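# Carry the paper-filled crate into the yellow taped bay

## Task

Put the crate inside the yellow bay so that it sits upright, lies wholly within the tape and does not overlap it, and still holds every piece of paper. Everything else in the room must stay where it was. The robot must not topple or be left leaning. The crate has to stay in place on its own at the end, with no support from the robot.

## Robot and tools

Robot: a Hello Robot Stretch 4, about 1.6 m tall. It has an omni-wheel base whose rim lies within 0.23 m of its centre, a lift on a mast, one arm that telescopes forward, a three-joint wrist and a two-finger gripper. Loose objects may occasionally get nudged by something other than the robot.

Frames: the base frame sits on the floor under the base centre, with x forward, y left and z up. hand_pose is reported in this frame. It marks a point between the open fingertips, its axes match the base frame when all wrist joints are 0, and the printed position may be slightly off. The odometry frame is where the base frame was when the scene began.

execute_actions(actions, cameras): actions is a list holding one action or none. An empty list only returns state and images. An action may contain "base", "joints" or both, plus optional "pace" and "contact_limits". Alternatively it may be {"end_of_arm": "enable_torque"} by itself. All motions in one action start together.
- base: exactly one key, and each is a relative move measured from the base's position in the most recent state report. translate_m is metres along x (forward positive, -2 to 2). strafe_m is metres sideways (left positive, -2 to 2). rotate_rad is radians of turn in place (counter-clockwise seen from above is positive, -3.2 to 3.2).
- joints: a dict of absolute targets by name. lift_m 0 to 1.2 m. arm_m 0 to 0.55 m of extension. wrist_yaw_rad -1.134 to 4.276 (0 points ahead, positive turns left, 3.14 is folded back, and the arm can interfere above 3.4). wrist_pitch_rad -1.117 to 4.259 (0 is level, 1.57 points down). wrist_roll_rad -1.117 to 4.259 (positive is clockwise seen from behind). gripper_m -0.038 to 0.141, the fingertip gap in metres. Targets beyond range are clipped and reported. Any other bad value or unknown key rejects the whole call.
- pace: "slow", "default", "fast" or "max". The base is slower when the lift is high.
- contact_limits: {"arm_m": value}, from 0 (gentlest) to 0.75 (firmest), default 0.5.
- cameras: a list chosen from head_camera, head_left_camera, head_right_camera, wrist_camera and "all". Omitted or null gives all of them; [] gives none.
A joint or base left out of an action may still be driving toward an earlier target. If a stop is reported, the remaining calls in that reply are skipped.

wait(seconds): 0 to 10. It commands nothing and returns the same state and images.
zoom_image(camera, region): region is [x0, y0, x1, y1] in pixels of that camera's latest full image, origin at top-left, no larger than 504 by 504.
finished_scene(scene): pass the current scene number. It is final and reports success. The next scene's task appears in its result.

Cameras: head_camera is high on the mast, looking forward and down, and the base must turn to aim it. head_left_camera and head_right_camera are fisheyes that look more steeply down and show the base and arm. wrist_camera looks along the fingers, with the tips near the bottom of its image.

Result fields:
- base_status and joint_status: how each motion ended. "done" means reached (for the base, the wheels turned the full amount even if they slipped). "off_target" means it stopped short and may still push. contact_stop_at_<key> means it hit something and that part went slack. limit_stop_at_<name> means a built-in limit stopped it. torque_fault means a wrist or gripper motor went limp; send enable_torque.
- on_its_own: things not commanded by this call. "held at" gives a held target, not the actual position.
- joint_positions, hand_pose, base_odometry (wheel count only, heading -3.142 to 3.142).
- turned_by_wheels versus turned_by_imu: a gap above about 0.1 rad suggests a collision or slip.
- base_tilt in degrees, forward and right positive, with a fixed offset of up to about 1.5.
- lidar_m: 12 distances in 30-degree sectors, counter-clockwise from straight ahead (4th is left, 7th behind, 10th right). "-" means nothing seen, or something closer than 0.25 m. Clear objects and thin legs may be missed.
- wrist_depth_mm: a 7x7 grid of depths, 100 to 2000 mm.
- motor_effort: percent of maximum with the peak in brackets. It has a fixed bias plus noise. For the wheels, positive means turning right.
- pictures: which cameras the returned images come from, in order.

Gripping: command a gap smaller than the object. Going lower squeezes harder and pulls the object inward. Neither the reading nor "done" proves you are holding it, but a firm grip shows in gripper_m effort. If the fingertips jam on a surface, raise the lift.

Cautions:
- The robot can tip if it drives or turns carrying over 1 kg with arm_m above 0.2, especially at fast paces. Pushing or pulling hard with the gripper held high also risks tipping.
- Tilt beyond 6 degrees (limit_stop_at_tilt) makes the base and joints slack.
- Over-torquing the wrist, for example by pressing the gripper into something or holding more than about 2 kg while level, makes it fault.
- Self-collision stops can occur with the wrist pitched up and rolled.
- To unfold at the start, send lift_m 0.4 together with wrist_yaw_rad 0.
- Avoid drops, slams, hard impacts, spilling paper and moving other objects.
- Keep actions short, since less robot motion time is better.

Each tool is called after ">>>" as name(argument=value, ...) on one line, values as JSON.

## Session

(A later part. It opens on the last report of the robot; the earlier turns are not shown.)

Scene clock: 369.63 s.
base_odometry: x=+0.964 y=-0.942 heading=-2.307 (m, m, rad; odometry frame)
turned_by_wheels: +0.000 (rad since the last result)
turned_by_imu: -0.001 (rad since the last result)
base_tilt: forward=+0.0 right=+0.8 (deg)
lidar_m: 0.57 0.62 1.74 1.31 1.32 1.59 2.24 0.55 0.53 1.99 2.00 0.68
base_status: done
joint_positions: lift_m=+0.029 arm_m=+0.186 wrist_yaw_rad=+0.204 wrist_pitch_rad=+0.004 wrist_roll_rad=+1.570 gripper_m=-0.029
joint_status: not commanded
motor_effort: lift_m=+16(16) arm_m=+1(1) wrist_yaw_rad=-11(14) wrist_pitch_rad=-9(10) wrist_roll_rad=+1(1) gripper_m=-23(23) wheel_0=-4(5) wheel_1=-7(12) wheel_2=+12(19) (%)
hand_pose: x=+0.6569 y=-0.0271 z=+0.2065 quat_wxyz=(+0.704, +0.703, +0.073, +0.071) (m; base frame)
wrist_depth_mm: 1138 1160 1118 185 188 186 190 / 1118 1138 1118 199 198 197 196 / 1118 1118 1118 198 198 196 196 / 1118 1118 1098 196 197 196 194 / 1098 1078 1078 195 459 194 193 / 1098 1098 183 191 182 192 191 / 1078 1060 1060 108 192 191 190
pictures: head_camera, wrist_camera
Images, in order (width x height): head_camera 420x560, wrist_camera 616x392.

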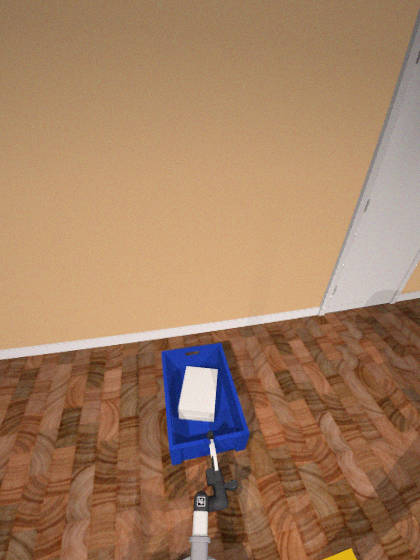

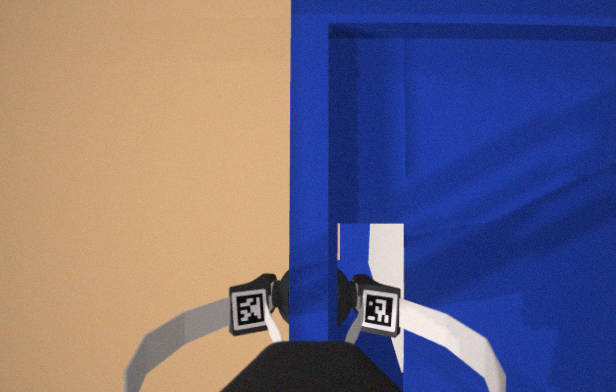

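>>> execute_actions(actions=[{"base": {"translate_m": -0.5}}])

Scene clock: 389.53 s.
base_odometry: x=+1.299 y=-0.572 heading=-2.307 (m, m, rad; odometry frame)
turned_by_wheels: +0.000 (rad since the last result)
turned_by_imu: +0.000 (rad since the last result)
base_tilt: forward=+0.0 right=+0.7 (deg)
lidar_m: 0.60 0.64 1.40 1.19 1.19 1.45 1.77 1.48 0.46 0.40 0.42 0.63
base_status: done
joint_positions: lift_m=+0.029 arm_m=+0.186 wrist_yaw_rad=+0.202 wrist_pitch_rad=+0.004 wrist_roll_rad=+1.570 gripper_m=-0.030
joint_status: not commanded
motor_effort: lift_m=+17(17) arm_m=+1(1) wrist_yaw_rad=-4(12) wrist_pitch_rad=-9(9) wrist_roll_rad=+1(1) gripper_m=-21(24) wheel_0=-4(9) wheel_1=-6(14) wheel_2=+10(21) (%)
hand_pose: x=+0.6569 y=-0.0278 z=+0.2064 quat_wxyz=(+0.704, +0.703, +0.073, +0.070) (m; base frame)
wrist_depth_mm: 1661 1661 1576 171 181 180 179 / 1618 1576 1576 183 182 182 181 / 1576 1576 1576 186 186 185 183 / 1576 1576 1576 188 189 187 187 / 1576 1576 1537 192 459 190 190 / 1537 1537 183 191 182 193 193 / 1537 1537 1537 108 198 195 195
pictures: head_camera, head_left_camera, head_right_camera, wrist_camera
Images, in order (width x height): head_camera 420x560, head_left_camera 420x672, head_right_camera 420x672, wrist_camera 616x392.

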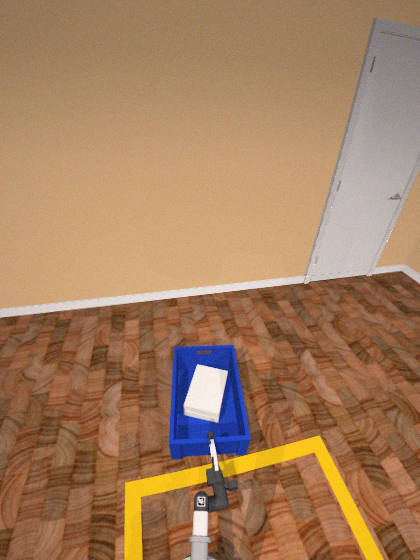

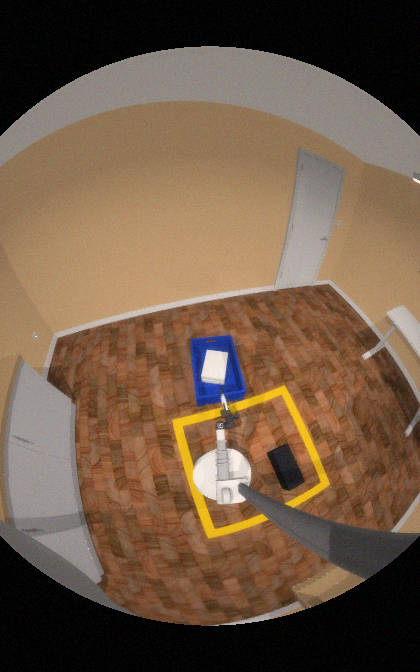

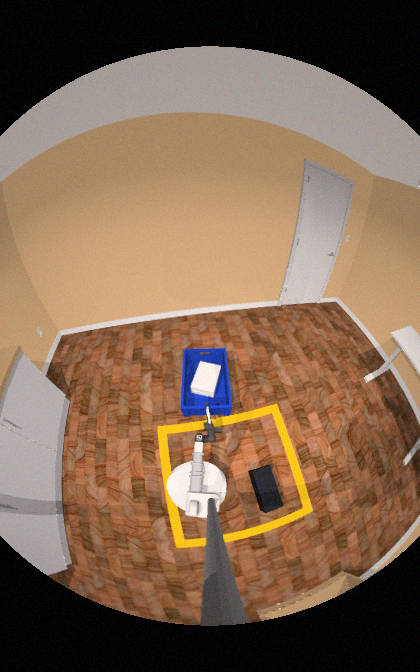

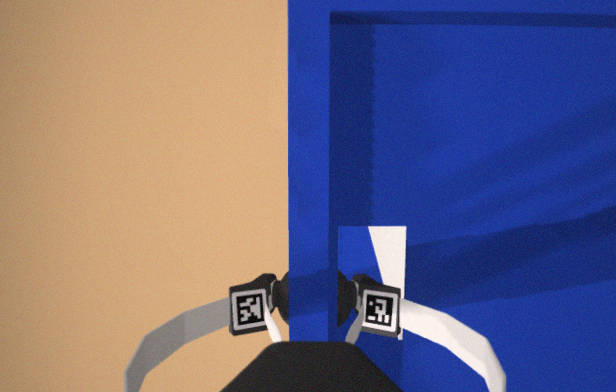

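>>> zoom_image(camera="head_camera", region=[100, 330, 400, 560])

Region (100, 330, 400, 560) of head_camera's 420x560 image, scaled by 1.680, with more detail than that image has; it fills the top 386 rows of this view, and the rest is white.

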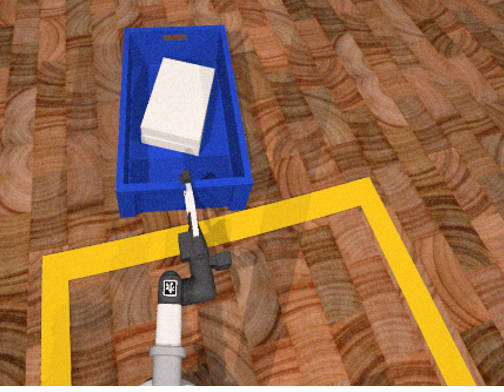

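>>> execute_actions(actions=[{"joints": {"gripper_m": 0.04, "lift_m": 0.033}}], cameras=["wrist_camera"])

Scene clock: 476.33 s.
base_odometry: x=+1.299 y=-0.572 heading=-2.307 (m, m, rad; odometry frame)
turned_by_wheels: +0.000 (rad since the last result)
turned_by_imu: -0.001 (rad since the last result)
base_tilt: forward=-0.1 right=+0.8 (deg)
lidar_m: 0.58 0.61 1.35 1.20 1.21 1.47 1.76 1.46 0.48 0.38 0.43 0.65
base_status: not commanded
joint_positions: lift_m=+0.033 arm_m=+0.186 wrist_yaw_rad=+0.200 wrist_pitch_rad=+0.003 wrist_roll_rad=+1.570 gripper_m=+0.040
joint_status: all done
motor_effort: lift_m=+25(27) arm_m=+1(1) wrist_yaw_rad=+2(4) wrist_pitch_rad=-6(17) wrist_roll_rad=+1(1) gripper_m=-5(21) wheel_0=-2(4) wheel_1=-4(6) wheel_2=+5(10) (%)
hand_pose: x=+0.6569 y=-0.0284 z=+0.2100 quat_wxyz=(+0.704, +0.703, +0.071, +0.070) (m; base frame)
wrist_depth_mm: 1618 1661 1576 167 181 180 179 / 1618 1618 1576 169 183 183 182 / 1576 1618 1576 172 186 185 184 / 1576 1576 1576 174 189 188 187 / 1576 1576 1576 177 410 190 190 / 1537 1537 196 179 191 193 193 / 1537 1537 1537 108 198 196 195
pictures: wrist_camera
Images, in order (width x height): wrist_camera 616x392.

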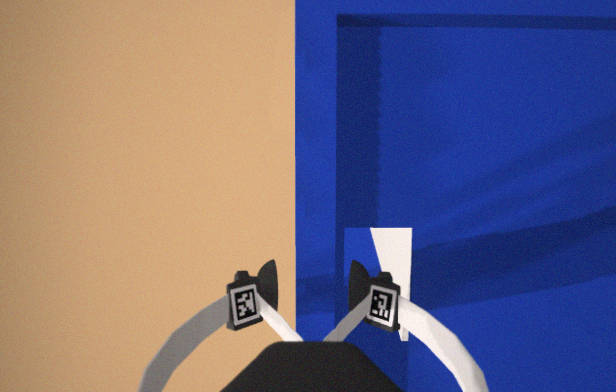

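>>> execute_actions(actions=[{"joints": {"arm_m": 0.11}}], cameras=[])

>>> execute_actions(actions=[{"base": {"rotate_rad": 0.155}, "joints": {"wrist_yaw_rad": 0.15}}], cameras=[])

>>> execute_actions(actions=[{"base": {"strafe_m": -0.074}}])

Scene clock: 488.67 s.
base_odometry: x=+1.299 y=-0.572 heading=-2.307 (m, m, rad; odometry frame)
turned_by_wheels: +0.000 (rad since the last result)
turned_by_imu: -0.001 (rad since the last result)
base_tilt: forward=-0.1 right=+0.8 (deg)
lidar_m: 0.60 0.63 1.35 1.21 1.21 1.46 1.76 1.48 0.48 0.39 0.40 0.65
base_status: not commanded
joint_positions: lift_m=+0.033 arm_m=+0.111 wrist_yaw_rad=+0.200 wrist_pitch_rad=+0.003 wrist_roll_rad=+1.570 gripper_m=+0.040
joint_status: all done
motor_effort: lift_m=+25(25) arm_m=-7(7) wrist_yaw_rad=+2(3) wrist_pitch_rad=-6(6) wrist_roll_rad=+1(1) gripper_m=-4(2) wheel_0=-2(2) wheel_1=-4(4) wheel_2=+5(5) (%)
hand_pose: x=+0.5822 y=-0.0284 z=+0.2101 quat_wxyz=(+0.704, +0.703, +0.072, +0.070) (m; base frame)
wrist_depth_mm: 1661 1708 1708 238 236 235 234 / 1708 1661 1708 256 255 253 253 / 1661 1708 1661 260 258 257 257 / 1618 1661 1661 267 263 260 260 / 1618 1661 1618 831 267 264 263 / 1618 1618 196 256 191 270 267 / 1661 1618 1618 108 273 272 271
pictures: none
No camera images: the call's "cameras" was empty. Leave "cameras" out to get every camera's image.

Scene clock: 489.50 s.
base_odometry: x=+1.299 y=-0.572 heading=-2.153 (m, m, rad; odometry frame)
turned_by_wheels: +0.154 (rad since the last result)
turned_by_imu: +0.151 (rad since the last result)
base_tilt: forward=-0.1 right=+0.8 (deg)
lidar_m: 0.59 2.02 1.29 1.20 1.23 1.89 1.48 1.51 0.43 0.38 2.15 0.61
base_status: done
joint_positions: lift_m=+0.033 arm_m=+0.111 wrist_yaw_rad=+0.150 wrist_pitch_rad=+0.003 wrist_roll_rad=+1.570 gripper_m=+0.040
joint_status: all done
motor_effort: lift_m=+25(25) arm_m=-7(7) wrist_yaw_rad=+2(2) wrist_pitch_rad=-6(6) wrist_roll_rad=+1(1) gripper_m=-5(4) wheel_0=-3(9) wheel_1=-4(13) wheel_2=-3(10) (%)
hand_pose: x=+0.5804 y=-0.0433 z=+0.2101 quat_wxyz=(+0.705, +0.705, +0.054, +0.052) (m; base frame)
wrist_depth_mm: 1618 1576 1576 234 231 230 229 / 1618 1618 1576 242 238 236 235 / 1618 1576 1661 778 247 244 242 / 1661 1618 1618 809 255 251 250 / 1661 1661 1618 262 260 258 257 / 1618 1661 196 255 191 267 265 / 1661 1661 1661 108 262 259 264
pictures: none
No camera images: the call's "cameras" was empty. Leave "cameras" out to get every camera's image.

Scene clock: 490.80 s.
base_odometry: x=+1.238 y=-0.532 heading=-2.153 (m, m, rad; odometry frame)
turned_by_wheels: +0.000 (rad since the last result)
turned_by_imu: +0.000 (rad since the last result)
base_tilt: forward=-0.1 right=+0.8 (deg)
lidar_m: 0.59 2.02 1.36 1.28 1.32 1.90 1.47 1.49 0.36 0.31 2.06 0.60
base_status: done
joint_positions: lift_m=+0.033 arm_m=+0.111 wrist_yaw_rad=+0.150 wrist_pitch_rad=+0.003 wrist_roll_rad=+1.570 gripper_m=+0.040
joint_status: not commanded
motor_effort: lift_m=+25(25) arm_m=-7(7) wrist_yaw_rad=+1(1) wrist_pitch_rad=-6(6) wrist_roll_rad=+1(1) gripper_m=-3(2) wheel_0=+2(11) wheel_1=-3(10) wheel_2=+0(1) (%)
hand_pose: x=+0.5804 y=-0.0433 z=+0.2101 quat_wxyz=(+0.705, +0.705, +0.054, +0.052) (m; base frame)
wrist_depth_mm: 1618 1618 1618 215 211 211 221 / 1618 1618 1576 236 233 232 230 / 1618 1618 1618 243 241 239 238 / 1661 1576 1618 252 247 246 244 / 1708 1661 1618 676 257 254 253 / 1708 1661 196 251 191 262 260 / 1661 1661 1661 108 270 268 268
pictures: head_camera, head_left_camera, head_right_camera, wrist_camera
Images, in order (width x height): head_camera 420x560, head_left_camera 420x672, head_right_camera 420x672, wrist_camera 616x392.

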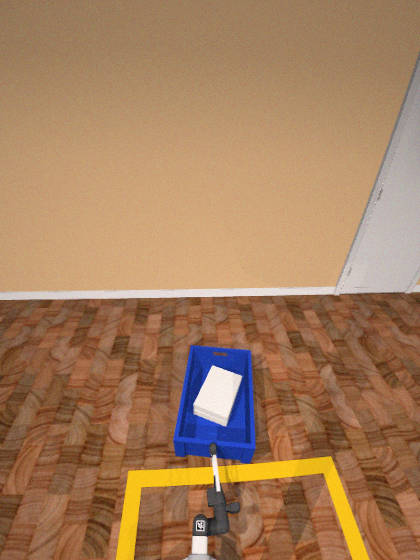

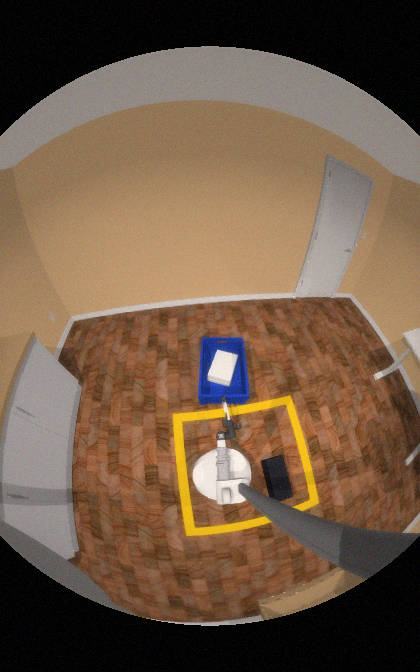

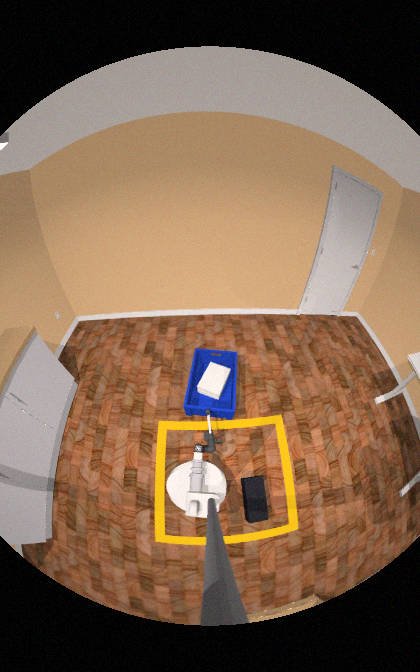

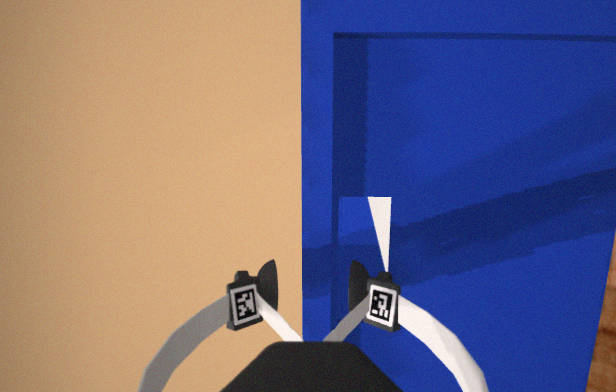

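>>> zoom_image(camera="head_camera", region=[100, 330, 400, 560])

>>> zoom_image(camera="head_right_camera", region=[130, 330, 330, 560])

Region (100, 330, 400, 560) of head_camera's 420x560 image, scaled by 1.680, with more detail than that image has; it fills the top 386 rows of this view, and the rest is white.

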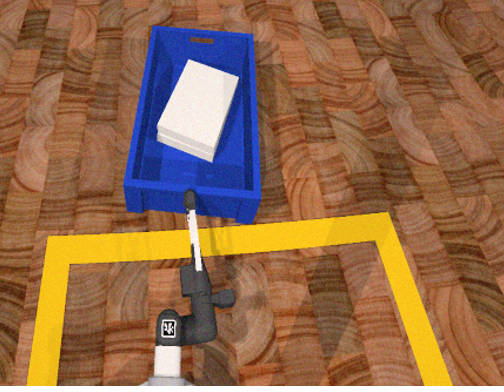

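Region (130, 330, 330, 560) of head_right_camera's 420x672 image, scaled by 2.191, with more detail than that image has; it fills the left 438 columns of this view, and the rest is white.

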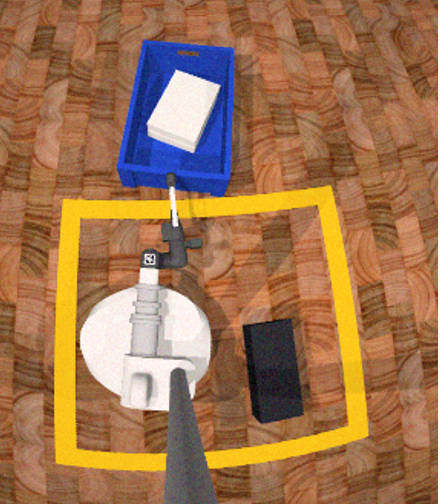

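>>> execute_actions(actions=[{"joints": {"arm_m": 0.166}, "contact_limits": {"arm_m": 0.2}}], cameras=["wrist_camera"])

Scene clock: 516.13 s.
base_odometry: x=+1.238 y=-0.532 heading=-2.153 (m, m, rad; odometry frame)
turned_by_wheels: +0.000 (rad since the last result)
turned_by_imu: -0.001 (rad since the last result)
base_tilt: forward=-0.1 right=+0.7 (deg)
lidar_m: 0.59 2.01 1.36 1.29 1.32 1.90 1.49 1.51 0.34 0.32 2.09 0.59
base_status: not commanded
joint_positions: lift_m=+0.033 arm_m=+0.165 wrist_yaw_rad=+0.150 wrist_pitch_rad=+0.003 wrist_roll_rad=+1.570 gripper_m=+0.040
joint_status: all done
motor_effort: lift_m=+25(25) arm_m=+7(5) wrist_yaw_rad=+2(1) wrist_pitch_rad=-6(6) wrist_roll_rad=+1(1) gripper_m=-2(4) wheel_0=+2(2) wheel_1=-3(3) wheel_2=+0(0) (%)
contact_limits: arm_m 0.2
hand_pose: x=+0.6340 y=-0.0433 z=+0.2101 quat_wxyz=(+0.705, +0.705, +0.054, +0.052) (m; base frame)
wrist_depth_mm: 1576 1537 1537 165 177 177 176 / 1537 1576 1537 169 182 181 181 / 1576 1537 1576 189 189 187 186 / 1576 1618 1576 195 194 192 191 / 1618 1576 1576 676 410 199 198 / 1618 1576 196 191 192 204 204 / 1661 1618 1618 108 213 210 211
pictures: wrist_camera
Images, in order (width x height): wrist_camera 616x392.

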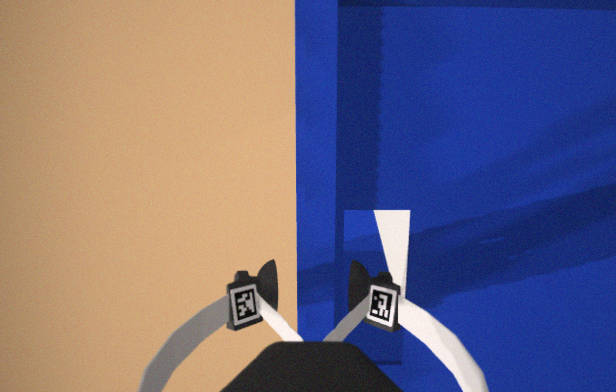

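>>> execute_actions(actions=[{"joints": {"gripper_m": -0.03, "lift_m": 0.029, "arm_m": 0.172}}], cameras=["wrist_camera"])

Scene clock: 519.33 s.
base_odometry: x=+1.238 y=-0.532 heading=-2.153 (m, m, rad; odometry frame)
turned_by_wheels: +0.000 (rad since the last result)
turned_by_imu: -0.001 (rad since the last result)
base_tilt: forward=+0.0 right=+0.8 (deg)
lidar_m: 0.59 2.02 1.39 1.26 1.32 1.89 1.46 1.50 0.35 0.30 2.08 0.60
base_status: not commanded
joint_positions: lift_m=+0.029 arm_m=+0.172 wrist_yaw_rad=+0.153 wrist_pitch_rad=+0.003 wrist_roll_rad=+1.571 gripper_m=-0.030
joint_status: all done
motor_effort: lift_m=+16(23) arm_m=+1(5) wrist_yaw_rad=-6(7) wrist_pitch_rad=-8(10) wrist_roll_rad=+1(1) gripper_m=-20(18) wheel_0=+1(2) wheel_1=-3(4) wheel_2=+4(4) (%)
hand_pose: x=+0.6412 y=-0.0425 z=+0.2066 quat_wxyz=(+0.705, +0.705, +0.055, +0.053) (m; base frame)
wrist_depth_mm: 1576 1499 1499 166 166 165 164 / 1537 1576 1537 170 171 170 168 / 1576 1576 1537 176 176 174 174 / 1537 1618 1576 181 181 180 179 / 1576 1618 1576 187 462 185 185 / 1618 1618 186 178 183 191 191 / 1618 1576 1576 108 200 196 196
pictures: wrist_camera
Images, in order (width x height): wrist_camera 616x392.

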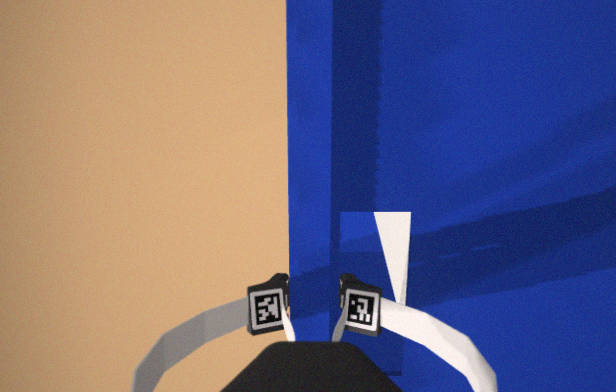

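>>> execute_actions(actions=[{"base": {"translate_m": -0.5}}])

Scene clock: 527.70 s.
base_odometry: x=+1.512 y=-0.114 heading=-2.153 (m, m, rad; odometry frame)
turned_by_wheels: +0.000 (rad since the last result)
turned_by_imu: +0.000 (rad since the last result)
base_tilt: forward=-0.1 right=+0.7 (deg)
lidar_m: 0.58 2.53 1.31 1.25 1.30 1.36 1.01 0.98 1.27 2.08 0.41 0.49
base_status: done
joint_positions: lift_m=+0.029 arm_m=+0.172 wrist_yaw_rad=+0.153 wrist_pitch_rad=+0.003 wrist_roll_rad=+1.571 gripper_m=-0.030
joint_status: not commanded
motor_effort: lift_m=+16(16) arm_m=+0(1) wrist_yaw_rad=-6(8) wrist_pitch_rad=-7(8) wrist_roll_rad=+1(1) gripper_m=-18(19) wheel_0=-5(12) wheel_1=-6(13) wheel_2=+8(21) (%)
hand_pose: x=+0.6412 y=-0.0425 z=+0.2067 quat_wxyz=(+0.705, +0.705, +0.055, +0.053) (m; base frame)
wrist_depth_mm: - - - 174 173 173 172 / - - - 177 177 176 175 / - - - 181 181 179 179 / - - - 185 185 183 182 / - - - 190 462 187 186 / - - 185 183 183 191 190 / - - - 108 198 194 195
pictures: head_camera, head_left_camera, head_right_camera, wrist_camera
Images, in order (width x height): head_camera 420x560, head_left_camera 420x672, head_right_camera 420x672, wrist_camera 616x392.

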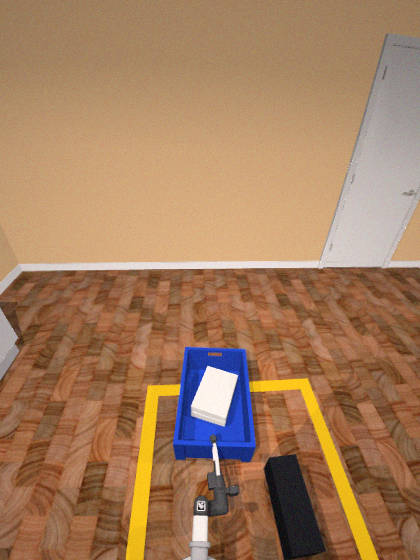

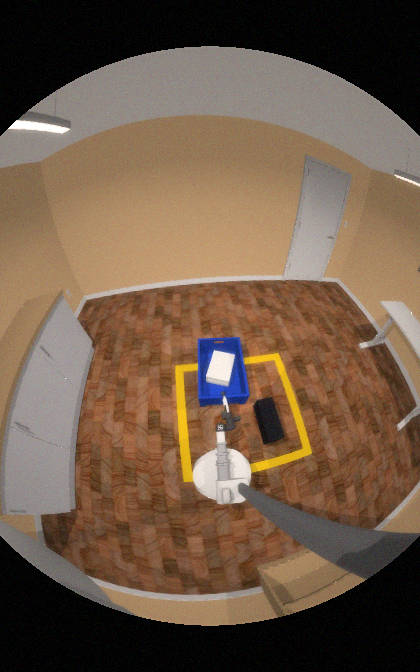

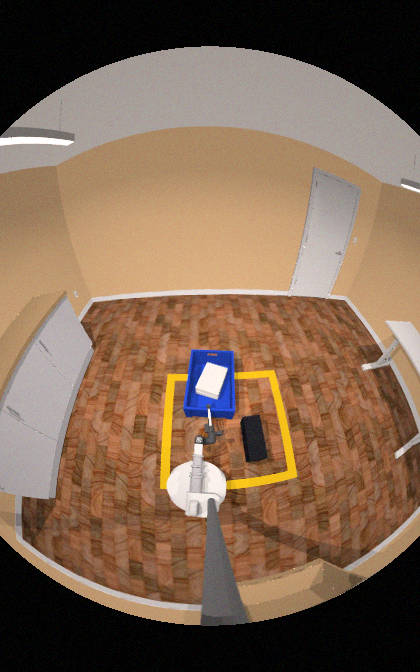

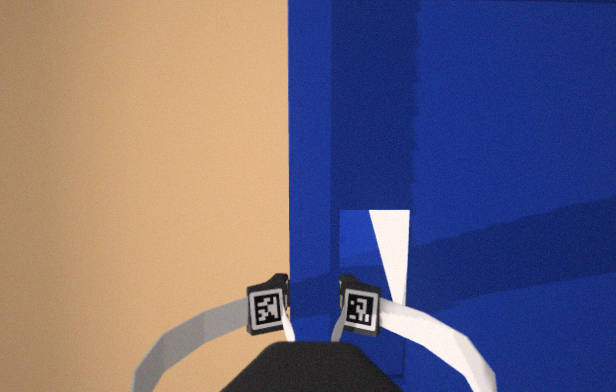

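>>> zoom_image(camera="head_camera", region=[110, 330, 390, 560])

Region (110, 330, 390, 560) of head_camera's 420x560 image, scaled by 1.800, with more detail than that image has; it fills the top 414 rows of this view, and the rest is white.

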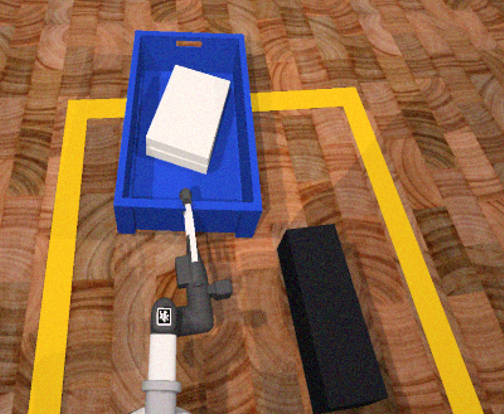

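>>> execute_actions(actions=[{"base": {"translate_m": -0.33}}])

Scene clock: 541.23 s.
base_odometry: x=+1.694 y=+0.161 heading=-2.154 (m, m, rad; odometry frame)
turned_by_wheels: +0.000 (rad since the last result)
turned_by_imu: -0.001 (rad since the last result)
base_tilt: forward=+0.0 right=+0.8 (deg)
lidar_m: 0.59 1.91 1.31 1.21 1.44 1.00 0.93 0.66 0.85 2.10 2.14 0.61
base_status: done
joint_positions: lift_m=+0.029 arm_m=+0.172 wrist_yaw_rad=+0.153 wrist_pitch_rad=+0.003 wrist_roll_rad=+1.571 gripper_m=-0.030
joint_status: not commanded
motor_effort: lift_m=+16(16) arm_m=+0(0) wrist_yaw_rad=-6(10) wrist_pitch_rad=-7(7) wrist_roll_rad=+1(1) gripper_m=-20(21) wheel_0=-4(11) wheel_1=-6(15) wheel_2=+9(19) (%)
hand_pose: x=+0.6413 y=-0.0424 z=+0.2067 quat_wxyz=(+0.705, +0.705, +0.055, +0.053) (m; base frame)
wrist_depth_mm: - - - 175 176 175 174 / - - - 179 179 177 177 / - - - 182 182 181 180 / - - - 186 185 185 183 / - - - 190 466 188 187 / - - 185 183 183 191 190 / - - - 108 198 194 195
pictures: head_camera, head_left_camera, head_right_camera, wrist_camera
Images, in order (width x height): head_camera 420x560, head_left_camera 420x672, head_right_camera 420x672, wrist_camera 616x392.

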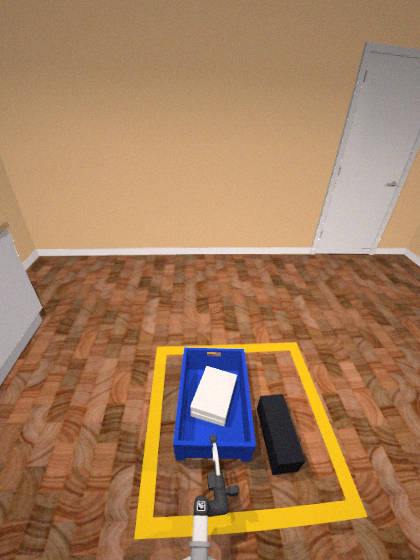

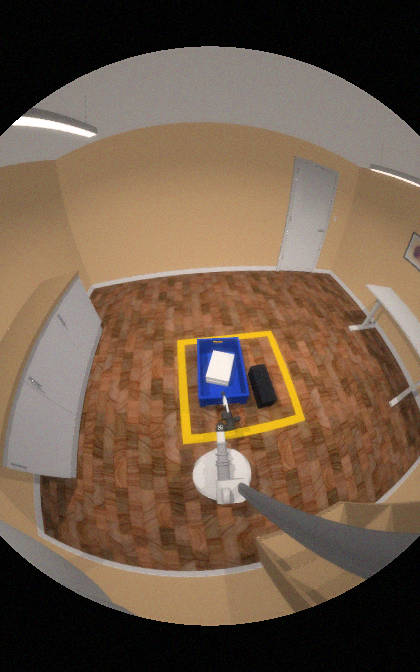

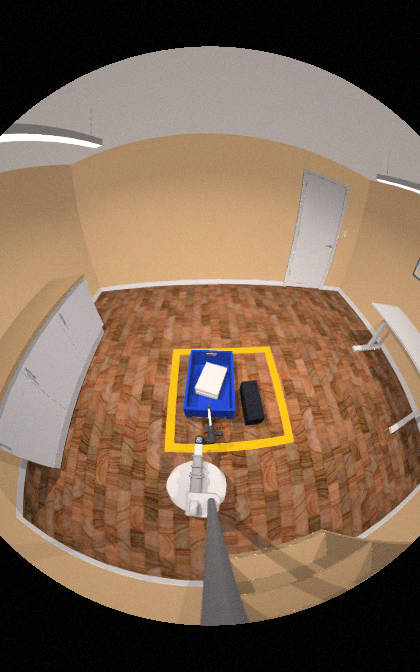

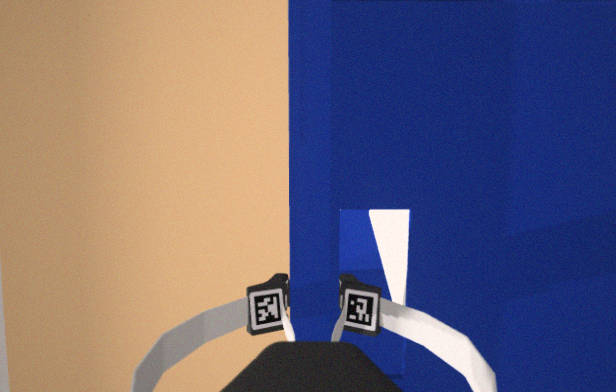

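>>> zoom_image(camera="head_camera", region=[120, 325, 380, 550])

Region (120, 325, 380, 550) of head_camera's 420x560 image, scaled by 1.938, with more detail than that image has; it fills the top 436 rows of this view, and the rest is white.

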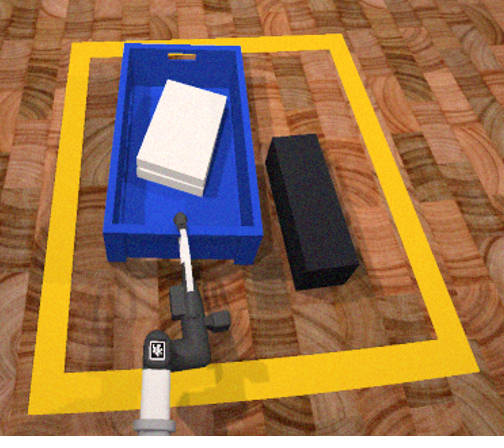

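>>> execute_actions(actions=[{"joints": {"gripper_m": 0.04, "lift_m": 0.033}}], cameras=["wrist_camera"])

>>> execute_actions(actions=[{"joints": {"arm_m": 0.1}, "contact_limits": {"arm_m": 0.2}}])

Scene clock: 551.07 s.
base_odometry: x=+1.694 y=+0.161 heading=-2.154 (m, m, rad; odometry frame)
turned_by_wheels: +0.000 (rad since the last result)
turned_by_imu: -0.002 (rad since the last result)
base_tilt: forward=-0.1 right=+0.8 (deg)
lidar_m: 0.57 1.91 1.32 1.22 1.43 1.02 0.93 0.66 0.83 2.09 2.16 0.60
base_status: not commanded
joint_positions: lift_m=+0.033 arm_m=+0.172 wrist_yaw_rad=+0.150 wrist_pitch_rad=+0.003 wrist_roll_rad=+1.571 gripper_m=+0.040
joint_status: all done
motor_effort: lift_m=+26(26) arm_m=+0(0) wrist_yaw_rad=+2(7) wrist_pitch_rad=-7(12) wrist_roll_rad=+1(1) gripper_m=-4(20) wheel_0=-4(4) wheel_1=-6(6) wheel_2=+5(9) (%)
hand_pose: x=+0.6412 y=-0.0434 z=+0.2100 quat_wxyz=(+0.705, +0.705, +0.054, +0.052) (m; base frame)
wrist_depth_mm: - - - 162 177 175 175 / - - - 165 179 178 178 / - - - 168 183 182 180 / - - - 172 187 185 185 / - - - 175 410 189 187 / - - 196 177 191 192 191 / - - - 108 198 195 195
pictures: wrist_camera
Images, in order (width x height): wrist_camera 616x392.

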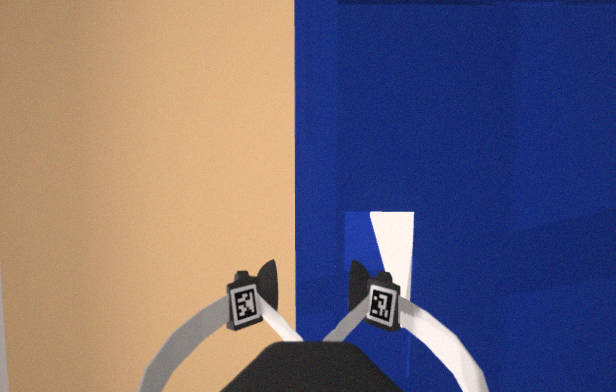

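Scene clock: 552.20 s.
base_odometry: x=+1.694 y=+0.161 heading=-2.154 (m, m, rad; odometry frame)
turned_by_wheels: +0.000 (rad since the last result)
turned_by_imu: +0.000 (rad since the last result)
base_tilt: forward=-0.1 right=+0.8 (deg)
lidar_m: 0.58 1.89 1.31 1.22 1.44 1.00 0.91 0.67 0.83 2.07 2.15 0.60
base_status: not commanded
joint_positions: lift_m=+0.033 arm_m=+0.101 wrist_yaw_rad=+0.150 wrist_pitch_rad=+0.003 wrist_roll_rad=+1.571 gripper_m=+0.040
joint_status: all done
motor_effort: lift_m=+26(26) arm_m=-7(8) wrist_yaw_rad=+2(3) wrist_pitch_rad=-6(6) wrist_roll_rad=+1(0) gripper_m=-2(4) wheel_0=-4(4) wheel_1=-6(5) wheel_2=+6(6) (%)
contact_limits: arm_m 0.2
hand_pose: x=+0.5704 y=-0.0433 z=+0.2100 quat_wxyz=(+0.705, +0.705, +0.054, +0.052) (m; base frame)
wrist_depth_mm: - - - 234 228 225 225 / - - - 249 247 246 244 / - - - 255 251 250 249 / - - - 809 256 255 253 / - - - 768 262 260 258 / - - 197 252 191 265 265 / - - - 108 270 268 267
pictures: head_camera, head_left_camera, head_right_camera, wrist_camera
Images, in order (width x height): head_camera 420x560, head_left_camera 420x672, head_right_camera 420x672, wrist_camera 616x392.

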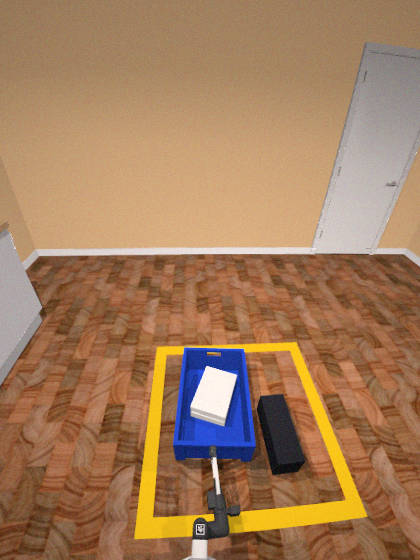

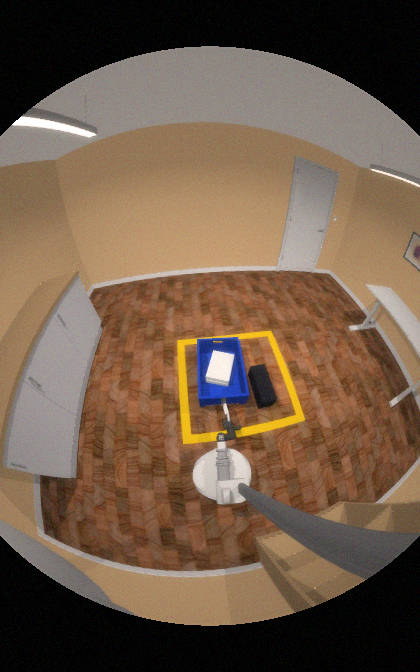

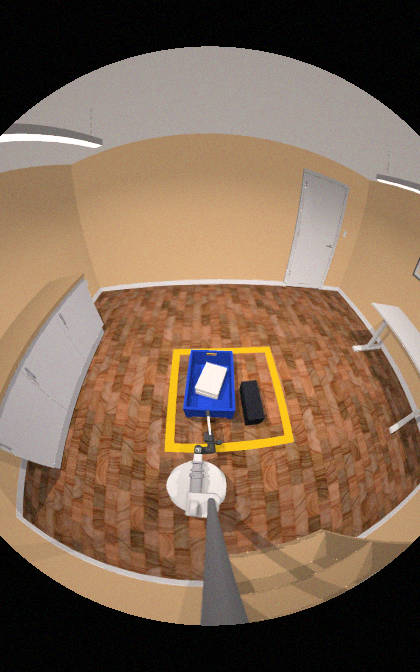

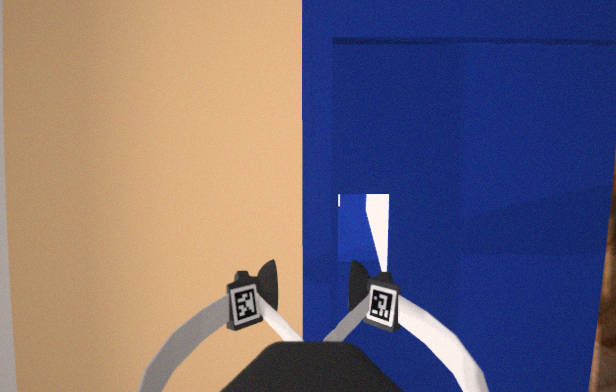

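>>> finished_scene(scene=1)

The scene is finished: the task was done.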